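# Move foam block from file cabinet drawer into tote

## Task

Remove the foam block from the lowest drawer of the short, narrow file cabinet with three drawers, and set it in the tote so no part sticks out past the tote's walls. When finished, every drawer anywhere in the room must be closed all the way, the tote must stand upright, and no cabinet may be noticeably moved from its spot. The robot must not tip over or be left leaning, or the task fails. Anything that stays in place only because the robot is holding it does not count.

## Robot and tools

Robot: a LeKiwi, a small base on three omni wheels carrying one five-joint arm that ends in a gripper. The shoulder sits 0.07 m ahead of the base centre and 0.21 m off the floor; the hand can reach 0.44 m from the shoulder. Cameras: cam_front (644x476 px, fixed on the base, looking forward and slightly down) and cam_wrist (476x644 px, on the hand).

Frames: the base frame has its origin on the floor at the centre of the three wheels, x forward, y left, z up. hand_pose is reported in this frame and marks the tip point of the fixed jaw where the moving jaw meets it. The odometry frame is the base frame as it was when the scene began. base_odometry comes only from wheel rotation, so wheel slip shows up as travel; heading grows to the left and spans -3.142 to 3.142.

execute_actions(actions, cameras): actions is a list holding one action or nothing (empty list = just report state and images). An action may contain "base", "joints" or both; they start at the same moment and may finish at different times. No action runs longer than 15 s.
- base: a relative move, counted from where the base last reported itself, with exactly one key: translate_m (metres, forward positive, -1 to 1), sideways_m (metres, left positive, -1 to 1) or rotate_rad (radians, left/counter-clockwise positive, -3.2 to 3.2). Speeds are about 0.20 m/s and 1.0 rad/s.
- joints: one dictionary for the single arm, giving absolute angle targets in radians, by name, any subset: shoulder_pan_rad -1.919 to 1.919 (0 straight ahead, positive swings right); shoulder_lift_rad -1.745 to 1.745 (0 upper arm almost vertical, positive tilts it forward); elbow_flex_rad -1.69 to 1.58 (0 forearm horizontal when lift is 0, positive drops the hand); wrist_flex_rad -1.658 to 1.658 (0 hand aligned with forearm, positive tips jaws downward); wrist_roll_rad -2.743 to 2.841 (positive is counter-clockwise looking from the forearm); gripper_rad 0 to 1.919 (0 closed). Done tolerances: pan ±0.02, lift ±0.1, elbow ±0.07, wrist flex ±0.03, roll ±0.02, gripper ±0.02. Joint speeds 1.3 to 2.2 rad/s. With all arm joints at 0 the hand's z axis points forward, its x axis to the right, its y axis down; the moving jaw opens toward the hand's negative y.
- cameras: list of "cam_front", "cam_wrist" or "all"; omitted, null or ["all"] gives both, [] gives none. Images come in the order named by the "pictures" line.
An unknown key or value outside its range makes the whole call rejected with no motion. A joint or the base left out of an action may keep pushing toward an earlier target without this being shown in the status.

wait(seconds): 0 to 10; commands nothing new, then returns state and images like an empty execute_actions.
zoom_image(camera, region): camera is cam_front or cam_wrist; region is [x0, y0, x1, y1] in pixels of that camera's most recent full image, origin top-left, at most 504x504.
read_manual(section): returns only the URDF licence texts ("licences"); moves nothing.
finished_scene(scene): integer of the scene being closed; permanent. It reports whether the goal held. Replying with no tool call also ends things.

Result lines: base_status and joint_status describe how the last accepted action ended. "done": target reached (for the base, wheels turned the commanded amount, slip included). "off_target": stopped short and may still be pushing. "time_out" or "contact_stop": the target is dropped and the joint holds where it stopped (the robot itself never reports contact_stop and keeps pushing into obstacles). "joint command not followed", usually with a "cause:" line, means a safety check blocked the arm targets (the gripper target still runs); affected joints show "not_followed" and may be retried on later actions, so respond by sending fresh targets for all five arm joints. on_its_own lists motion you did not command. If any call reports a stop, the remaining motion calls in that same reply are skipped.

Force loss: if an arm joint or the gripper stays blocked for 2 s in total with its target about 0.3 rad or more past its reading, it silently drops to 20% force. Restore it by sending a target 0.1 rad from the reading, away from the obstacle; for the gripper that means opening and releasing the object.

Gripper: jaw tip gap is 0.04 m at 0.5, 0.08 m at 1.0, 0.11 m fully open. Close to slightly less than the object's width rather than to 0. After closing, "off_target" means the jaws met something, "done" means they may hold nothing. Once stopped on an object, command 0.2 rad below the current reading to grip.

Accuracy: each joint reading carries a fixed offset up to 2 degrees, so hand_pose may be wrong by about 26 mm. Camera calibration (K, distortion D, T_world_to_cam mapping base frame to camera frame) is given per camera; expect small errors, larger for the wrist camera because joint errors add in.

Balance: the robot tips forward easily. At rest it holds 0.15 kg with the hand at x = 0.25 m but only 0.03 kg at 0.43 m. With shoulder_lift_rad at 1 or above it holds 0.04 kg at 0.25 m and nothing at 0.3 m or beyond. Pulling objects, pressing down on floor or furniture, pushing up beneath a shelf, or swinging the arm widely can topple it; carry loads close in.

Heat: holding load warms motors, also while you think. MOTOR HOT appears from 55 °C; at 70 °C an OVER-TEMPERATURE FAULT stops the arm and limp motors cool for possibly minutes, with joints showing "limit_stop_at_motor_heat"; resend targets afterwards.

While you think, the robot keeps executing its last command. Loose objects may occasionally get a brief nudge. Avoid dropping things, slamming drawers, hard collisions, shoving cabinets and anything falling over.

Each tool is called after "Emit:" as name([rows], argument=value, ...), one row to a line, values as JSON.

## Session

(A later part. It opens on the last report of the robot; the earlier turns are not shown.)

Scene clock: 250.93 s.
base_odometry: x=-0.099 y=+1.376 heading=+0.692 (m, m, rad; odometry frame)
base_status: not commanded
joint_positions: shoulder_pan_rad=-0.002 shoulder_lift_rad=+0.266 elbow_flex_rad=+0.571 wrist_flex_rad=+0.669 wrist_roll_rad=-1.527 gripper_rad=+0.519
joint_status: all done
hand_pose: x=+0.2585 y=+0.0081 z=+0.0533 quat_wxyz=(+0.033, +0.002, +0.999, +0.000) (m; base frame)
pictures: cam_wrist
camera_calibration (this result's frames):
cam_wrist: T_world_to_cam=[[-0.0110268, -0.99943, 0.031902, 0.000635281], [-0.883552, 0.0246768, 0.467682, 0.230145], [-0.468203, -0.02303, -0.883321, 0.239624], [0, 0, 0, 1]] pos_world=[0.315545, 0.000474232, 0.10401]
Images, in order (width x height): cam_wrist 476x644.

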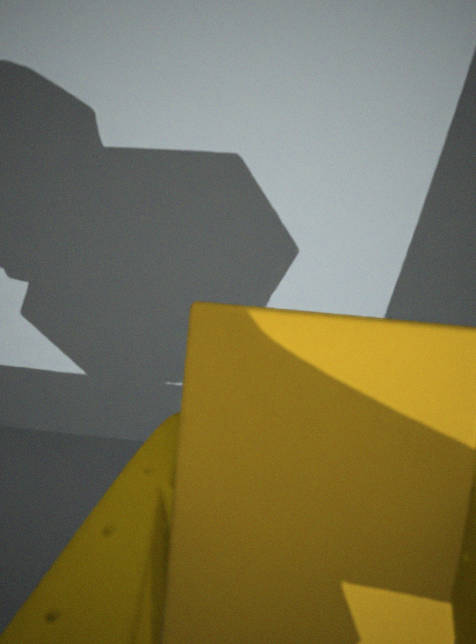

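Emit:
execute_actions([
  {"joints":{"shoulder_lift_rad":0.44,"elbow_flex_rad":0.515,"wrist_flex_rad":0.5}},
])

Scene clock: 273.20 s.
base_odometry: x=-0.099 y=+1.376 heading=+0.692 (m, m, rad; odometry frame)
base_status: not commanded
joint_positions: shoulder_pan_rad=-0.002 shoulder_lift_rad=+0.447 elbow_flex_rad=+0.539 wrist_flex_rad=+0.509 wrist_roll_rad=-1.527 gripper_rad=+0.519
joint_status: all done
hand_pose: x=+0.2622 y=+0.0081 z=+0.0287 quat_wxyz=(+0.038, +0.002, +0.999, +0.000) (m; base frame)
pictures: cam_front, cam_wrist
camera_calibration (this result's frames):
cam_wrist: T_world_to_cam=[[-0.0113686, -0.999431, 0.0317622, 0.00156148], [-0.888523, 0.0246678, 0.458168, 0.246469], [-0.458691, -0.0230127, -0.888298, 0.217234], [0, 0, 0, 1]] pos_world=[0.318654, 0.000479882, 0.0799941]
Images, in order (width x height): cam_front 644x476, cam_wrist 476x644.

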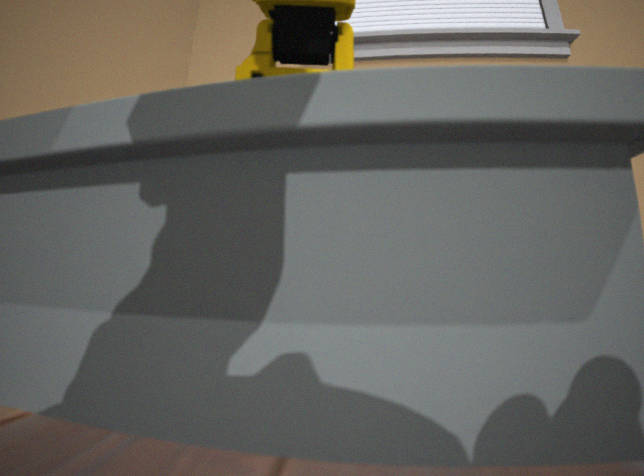

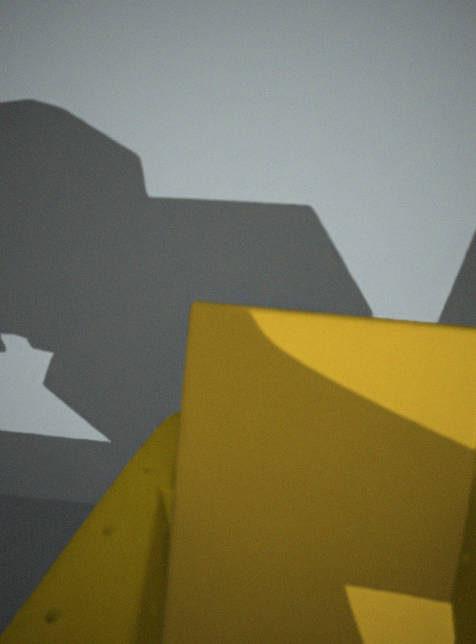

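Emit:
execute_actions([
  {"joints":{"shoulder_lift_rad":0.49,"wrist_flex_rad":0.45}},
], cameras=["cam_wrist"])

Scene clock: 281.73 s.
base_odometry: x=-0.099 y=+1.376 heading=+0.692 (m, m, rad; odometry frame)
base_status: not commanded
joint_positions: shoulder_pan_rad=-0.002 shoulder_lift_rad=+0.480 elbow_flex_rad=+0.535 wrist_flex_rad=+0.471 wrist_roll_rad=-1.527 gripper_rad=+0.519
joint_status: all done
hand_pose: x=+0.2630 y=+0.0081 z=+0.0239 quat_wxyz=(+0.042, +0.002, +0.999, +0.000) (m; base frame)
pictures: cam_wrist
camera_calibration (this result's frames):
cam_wrist: T_world_to_cam=[[-0.0116119, -0.999431, 0.0316602, 0.00179145], [-0.892011, 0.0246614, 0.45134, 0.250471], [-0.451864, -0.0230003, -0.89179, 0.211614], [0, 0, 0, 1]] pos_world=[0.319065, 0.000480627, 0.0756104]
Images, in order (width x height): cam_wrist 476x644.

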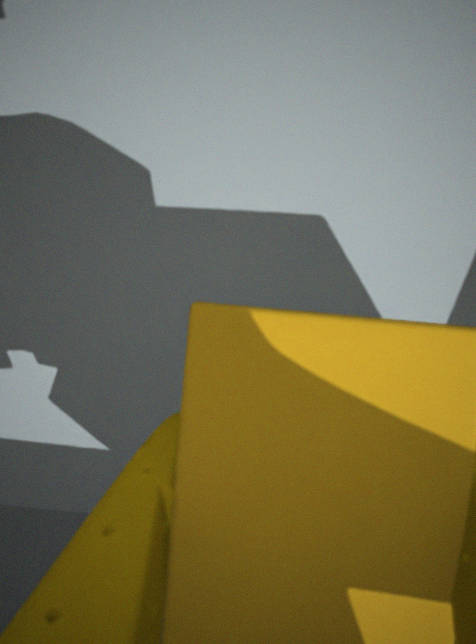

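Touching the floor now. Release.

Emit:
execute_actions([
  {"joints":{"gripper_rad":0.72,"shoulder_lift_rad":0.47}},
], cameras=["cam_wrist"])

Emit:
execute_actions([
  {"joints":{"shoulder_pan_rad":-0.03,"shoulder_lift_rad":0.18,"wrist_flex_rad":0.7}},
], cameras=[])

Emit:
execute_actions([
  {"joints":{"shoulder_lift_rad":-0.4,"elbow_flex_rad":0.25,"wrist_flex_rad":1.4}},
])

Scene clock: 288.57 s.
base_odometry: x=-0.099 y=+1.376 heading=+0.692 (m, m, rad; odometry frame)
base_status: not commanded
joint_positions: shoulder_pan_rad=-0.002 shoulder_lift_rad=+0.480 elbow_flex_rad=+0.535 wrist_flex_rad=+0.459 wrist_roll_rad=-1.527 gripper_rad=+0.711
joint_status: all done
hand_pose: x=+0.2649 y=+0.0081 z=+0.0241 quat_wxyz=(+0.048, +0.002, +0.999, +0.000) (m; base frame)
pictures: cam_wrist
camera_calibration (this result's frames):
cam_wrist: T_world_to_cam=[[-0.0119994, -0.999432, 0.031493, 0.00191896], [-0.897483, 0.0246515, 0.440361, 0.253857], [-0.440887, -0.0229804, -0.897269, 0.209879], [0, 0, 0, 1]] pos_world=[0.320388, 0.000483031, 0.0764691]
Images, in order (width x height): cam_wrist 476x644.

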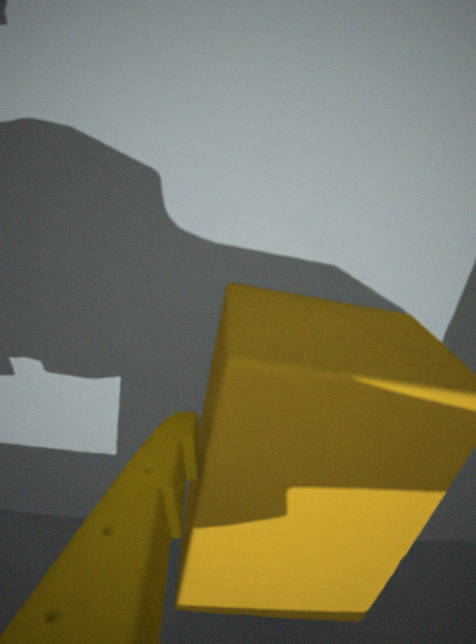

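Scene clock: 289.43 s.
base_odometry: x=-0.099 y=+1.376 heading=+0.692 (m, m, rad; odometry frame)
base_status: not commanded
joint_positions: shoulder_pan_rad=-0.022 shoulder_lift_rad=+0.220 elbow_flex_rad=+0.535 wrist_flex_rad=+0.694 wrist_roll_rad=-1.527 gripper_rad=+0.711
joint_status: all done
hand_pose: x=+0.2702 y=+0.0121 z=+0.0646 quat_wxyz=(+0.061, -0.008, +0.998, +0.001) (m; base frame)
pictures: none
No camera images: the call's "cameras" was empty. Leave "cameras" out to get every camera's image.

Scene clock: 290.60 s.
base_odometry: x=-0.099 y=+1.376 heading=+0.692 (m, m, rad; odometry frame)
base_status: not commanded
joint_positions: shoulder_pan_rad=-0.022 shoulder_lift_rad=-0.369 elbow_flex_rad=+0.282 wrist_flex_rad=+1.395 wrist_roll_rad=-1.527 gripper_rad=+0.712
joint_status: all done
hand_pose: x=+0.2582 y=+0.0119 z=+0.1858 quat_wxyz=(+0.131, -0.008, +0.991, +0.002) (m; base frame)
pictures: cam_front, cam_wrist
camera_calibration (this result's frames):
cam_wrist: T_world_to_cam=[[0.00288473, -0.999582, 0.0287547, -0.00278888], [-0.958553, 0.00542823, 0.284863, 0.221345], [-0.2849, -0.0283846, -0.958137, 0.323255], [0, 0, 0, 1]] pos_world=[0.304274, 0.00518624, 0.24675]
Images, in order (width x height): cam_front 644x476, cam_wrist 476x644.

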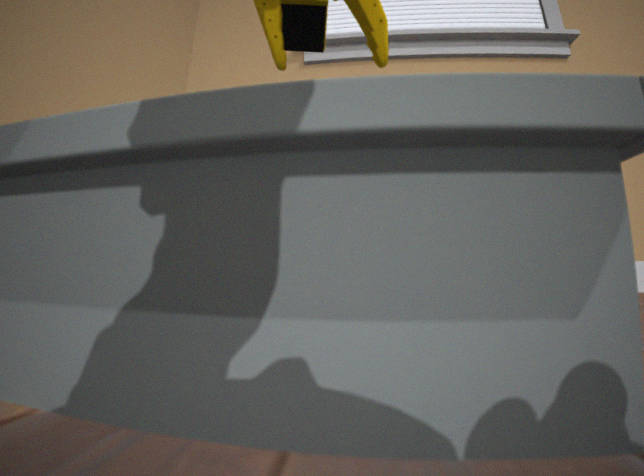

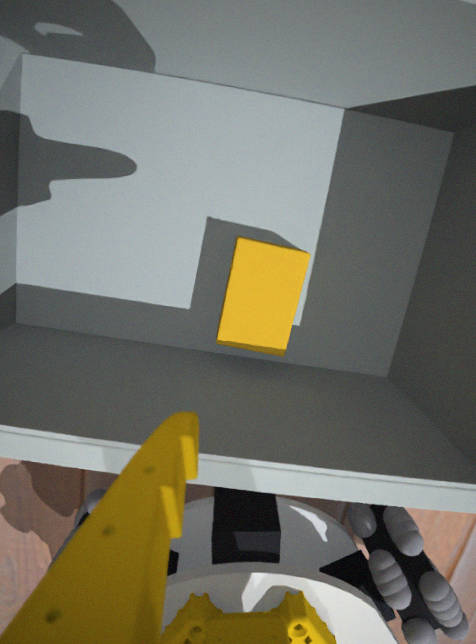

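Emit:
execute_actions([
  {"base":{"rotate_rad":0.30},"joints":{"shoulder_pan_rad":0,"shoulder_lift_rad":-0.9,"gripper_rad":0.02,"wrist_roll_rad":0}},
], cameras=[])

Emit:
execute_actions([
  {"base":{"translate_m":-1.0}},
], cameras=[])

Emit:
execute_actions([
  {"base":{"translate_m":-0.27},"joints":{"shoulder_lift_rad":-0.9,"elbow_flex_rad":1.41,"wrist_flex_rad":-0.015}},
], cameras=["cam_front"])

Emit:
execute_actions([
  {"base":{"rotate_rad":1.075}},
])

Scene clock: 310.37 s.
base_odometry: x=-0.099 y=+1.376 heading=+0.988 (m, m, rad; odometry frame)
base_status: done
joint_positions: shoulder_pan_rad=-0.006 shoulder_lift_rad=-0.885 elbow_flex_rad=+0.281 wrist_flex_rad=+1.398 wrist_roll_rad=-0.009 gripper_rad=+0.028
joint_status: all done
hand_pose: x=+0.2430 y=+0.0012 z=+0.2628 quat_wxyz=(+0.276, -0.638, +0.671, -0.259) (m; base frame)
pictures: none
No camera images: the call's "cameras" was empty. Leave "cameras" out to get every camera's image.

Scene clock: 316.33 s.
base_odometry: x=-0.648 y=+0.541 heading=+0.988 (m, m, rad; odometry frame)
base_status: done
joint_positions: shoulder_pan_rad=-0.006 shoulder_lift_rad=-0.886 elbow_flex_rad=+0.281 wrist_flex_rad=+1.398 wrist_roll_rad=-0.009 gripper_rad=+0.028
joint_status: not commanded
hand_pose: x=+0.2430 y=+0.0012 z=+0.2630 quat_wxyz=(+0.277, -0.637, +0.671, -0.260) (m; base frame)
pictures: none
No camera images: the call's "cameras" was empty. Leave "cameras" out to get every camera's image.

Scene clock: 318.67 s.
base_odometry: x=-0.797 y=+0.316 heading=+0.988 (m, m, rad; odometry frame)
base_status: done
joint_positions: shoulder_pan_rad=-0.006 shoulder_lift_rad=-0.886 elbow_flex_rad=+1.416 wrist_flex_rad=+0.000 wrist_roll_rad=-0.009 gripper_rad=+0.028
joint_status: all done
hand_pose: x=+0.2815 y=+0.0014 z=+0.1502 quat_wxyz=(+0.363, -0.598, +0.629, -0.340) (m; base frame)
pictures: cam_front
Images, in order (width x height): cam_front 644x476.

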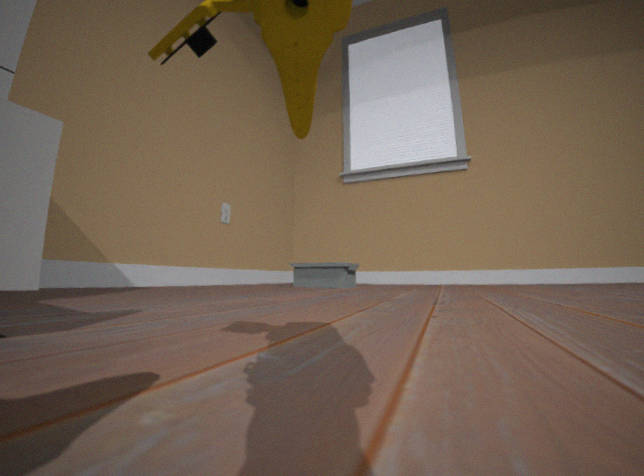

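Scene clock: 320.70 s.
base_odometry: x=-0.797 y=+0.316 heading=+2.059 (m, m, rad; odometry frame)
base_status: done
joint_positions: shoulder_pan_rad=-0.006 shoulder_lift_rad=-0.886 elbow_flex_rad=+1.416 wrist_flex_rad=+0.000 wrist_roll_rad=-0.009 gripper_rad=+0.028
joint_status: not commanded
hand_pose: x=+0.2815 y=+0.0014 z=+0.1502 quat_wxyz=(+0.363, -0.598, +0.629, -0.340) (m; base frame)
pictures: cam_front, cam_wrist
camera_calibration (this result's frames):
cam_wrist: T_world_to_cam=[[0.476281, -0.0597606, 0.87726, -0.274281], [-0.482757, -0.851643, 0.204083, 0.133309], [0.734916, -0.520704, -0.434471, -0.0695757], [0, 0, 0, 1]] pos_world=[0.246123, 0.0609117, 0.183181]
Images, in order (width x height): cam_front 644x476, cam_wrist 476x644.

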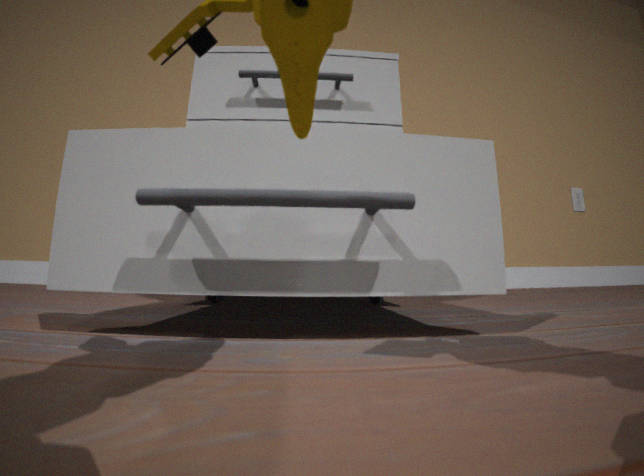

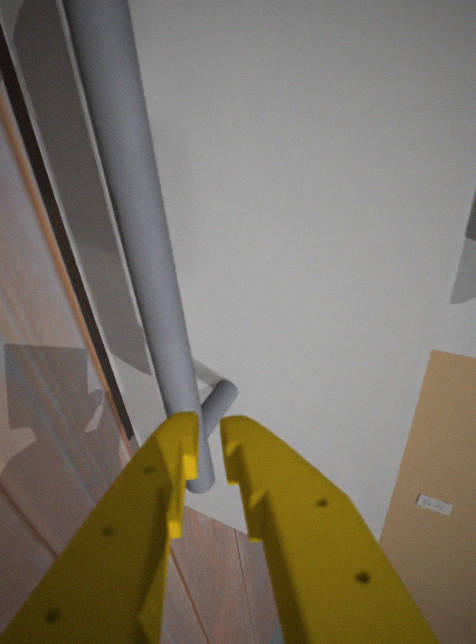

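Emit:
execute_actions([
  {"base":{"translate_m":0.23}},
])

Scene clock: 325.20 s.
base_odometry: x=-0.904 y=+0.518 heading=+2.060 (m, m, rad; odometry frame)
base_status: done
joint_positions: shoulder_pan_rad=-0.005 shoulder_lift_rad=-0.888 elbow_flex_rad=+1.437 wrist_flex_rad=+0.002 wrist_roll_rad=-0.009 gripper_rad=+0.018
joint_status: not commanded
hand_pose: x=+0.2781 y=+0.0011 z=+0.1448 quat_wxyz=(+0.356, -0.601, +0.633, -0.334) (m; base frame)
pictures: cam_front, cam_wrist
camera_calibration (this result's frames):
cam_wrist: T_world_to_cam=[[0.494917, -0.0603996, 0.866838, -0.271696], [-0.479568, -0.850879, 0.214519, 0.130086], [0.724618, -0.521878, -0.45008, -0.0644841], [0, 0, 0, 1]] pos_world=[0.243578, 0.060624, 0.178587]
Images, in order (width x height): cam_front 644x476, cam_wrist 476x644.

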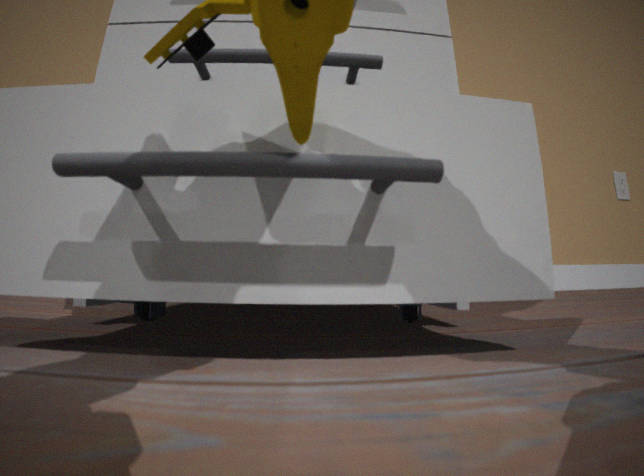

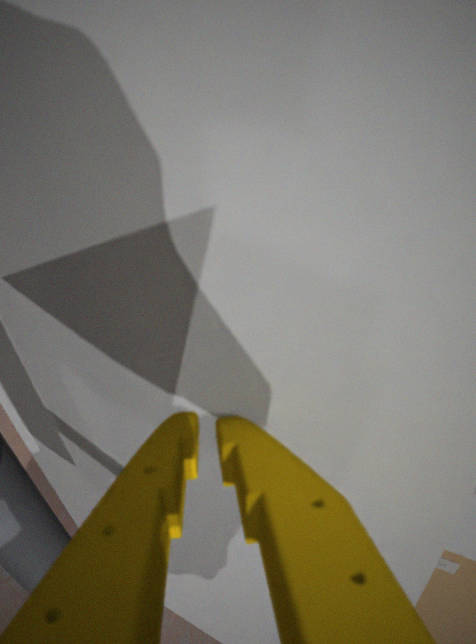

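Emit:
execute_actions([
  {"base":{"translate_m":0.065}},
], cameras=["cam_front"])

Scene clock: 334.80 s.
base_odometry: x=-0.935 y=+0.575 heading=+2.060 (m, m, rad; odometry frame)
base_status: done
joint_positions: shoulder_pan_rad=-0.005 shoulder_lift_rad=-0.888 elbow_flex_rad=+1.437 wrist_flex_rad=+0.000 wrist_roll_rad=-0.009 gripper_rad=+0.018
joint_status: not commanded
hand_pose: x=+0.2782 y=+0.0011 z=+0.1450 quat_wxyz=(+0.356, -0.601, +0.633, -0.335) (m; base frame)
pictures: cam_front
Images, in order (width x height): cam_front 644x476.

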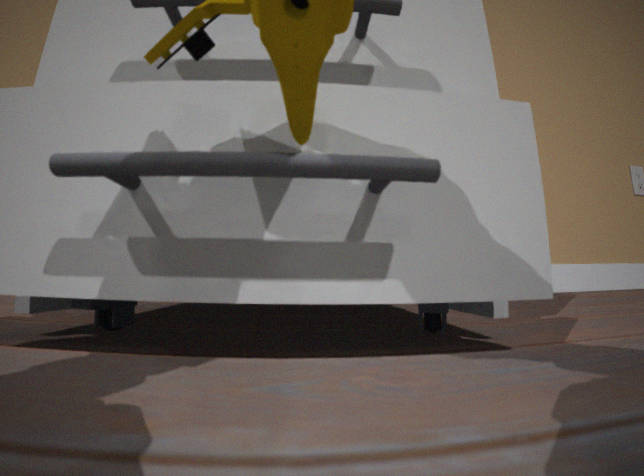

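Emit:
execute_actions([
  {"base":{"translate_m":0.034}},
], cameras=["cam_front"])

Scene clock: 353.87 s.
base_odometry: x=-0.950 y=+0.605 heading=+2.059 (m, m, rad; odometry frame)
base_status: done
joint_positions: shoulder_pan_rad=-0.005 shoulder_lift_rad=-0.888 elbow_flex_rad=+1.439 wrist_flex_rad=+0.000 wrist_roll_rad=-0.009 gripper_rad=+0.018
joint_status: not commanded
hand_pose: x=+0.2780 y=+0.0011 z=+0.1446 quat_wxyz=(+0.356, -0.601, +0.633, -0.334) (m; base frame)
pictures: cam_front
Images, in order (width x height): cam_front 644x476.

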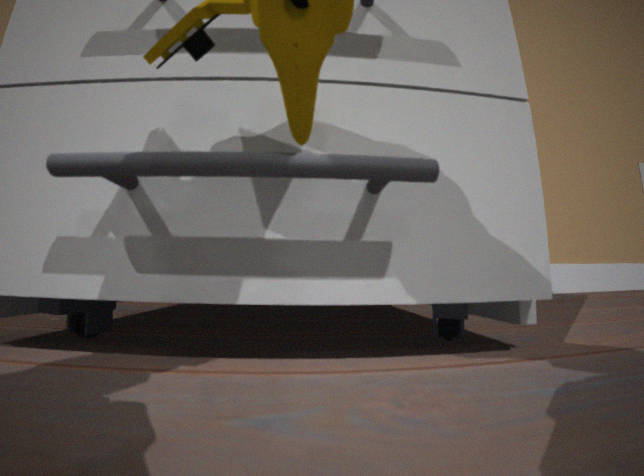

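Emit:
zoom_image(camera="cam_front", region=[480, 50, 580, 150])

Region (480, 50, 580, 150) of cam_front's 644x476 image, scaled by 5.040.

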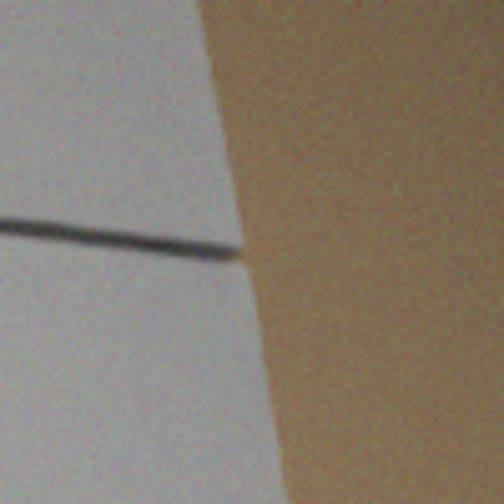

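Emit:
execute_actions([
  {"base":{"translate_m":0.005}},
], cameras=[])

Emit:
execute_actions([
  {"base":{"translate_m":-0.04}},
], cameras=["cam_front"])

Emit:
zoom_image(camera="cam_front", region=[450, 70, 550, 170])

Scene clock: 361.97 s.
base_odometry: x=-0.952 y=+0.608 heading=+2.060 (m, m, rad; odometry frame)
base_status: done
joint_positions: shoulder_pan_rad=-0.005 shoulder_lift_rad=-0.888 elbow_flex_rad=+1.442 wrist_flex_rad=+0.000 wrist_roll_rad=-0.009 gripper_rad=+0.018
joint_status: not commanded
hand_pose: x=+0.2775 y=+0.0011 z=+0.1439 quat_wxyz=(+0.355, -0.601, +0.634, -0.333) (m; base frame)
pictures: none
No camera images: the call's "cameras" was empty. Leave "cameras" out to get every camera's image.

Scene clock: 363.03 s.
base_odometry: x=-0.934 y=+0.573 heading=+2.060 (m, m, rad; odometry frame)
base_status: done
joint_positions: shoulder_pan_rad=-0.005 shoulder_lift_rad=-0.888 elbow_flex_rad=+1.442 wrist_flex_rad=+0.000 wrist_roll_rad=-0.009 gripper_rad=+0.018
joint_status: not commanded
hand_pose: x=+0.2775 y=+0.0011 z=+0.1439 quat_wxyz=(+0.355, -0.601, +0.634, -0.333) (m; base frame)
pictures: cam_front
Images, in order (width x height): cam_front 644x476.

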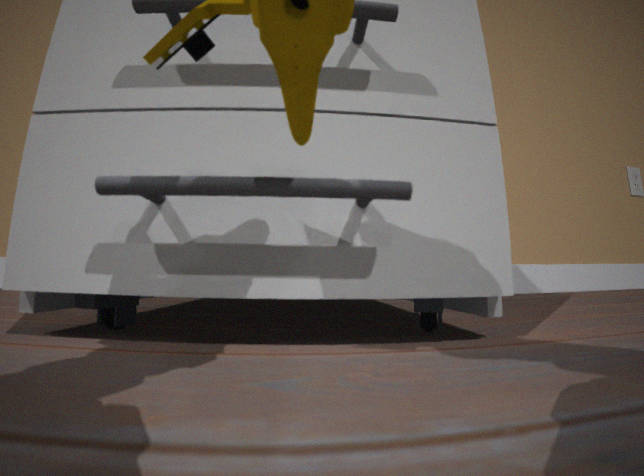

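Region (450, 70, 550, 170) of cam_front's 644x476 image, scaled by 5.040.

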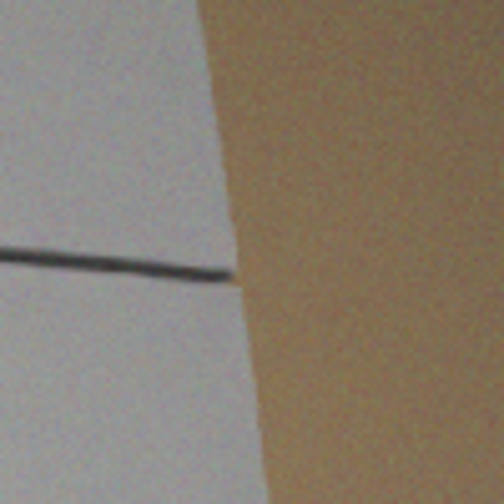

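Emit:
finished_scene(scene=2)

The scene is finished: the task was done.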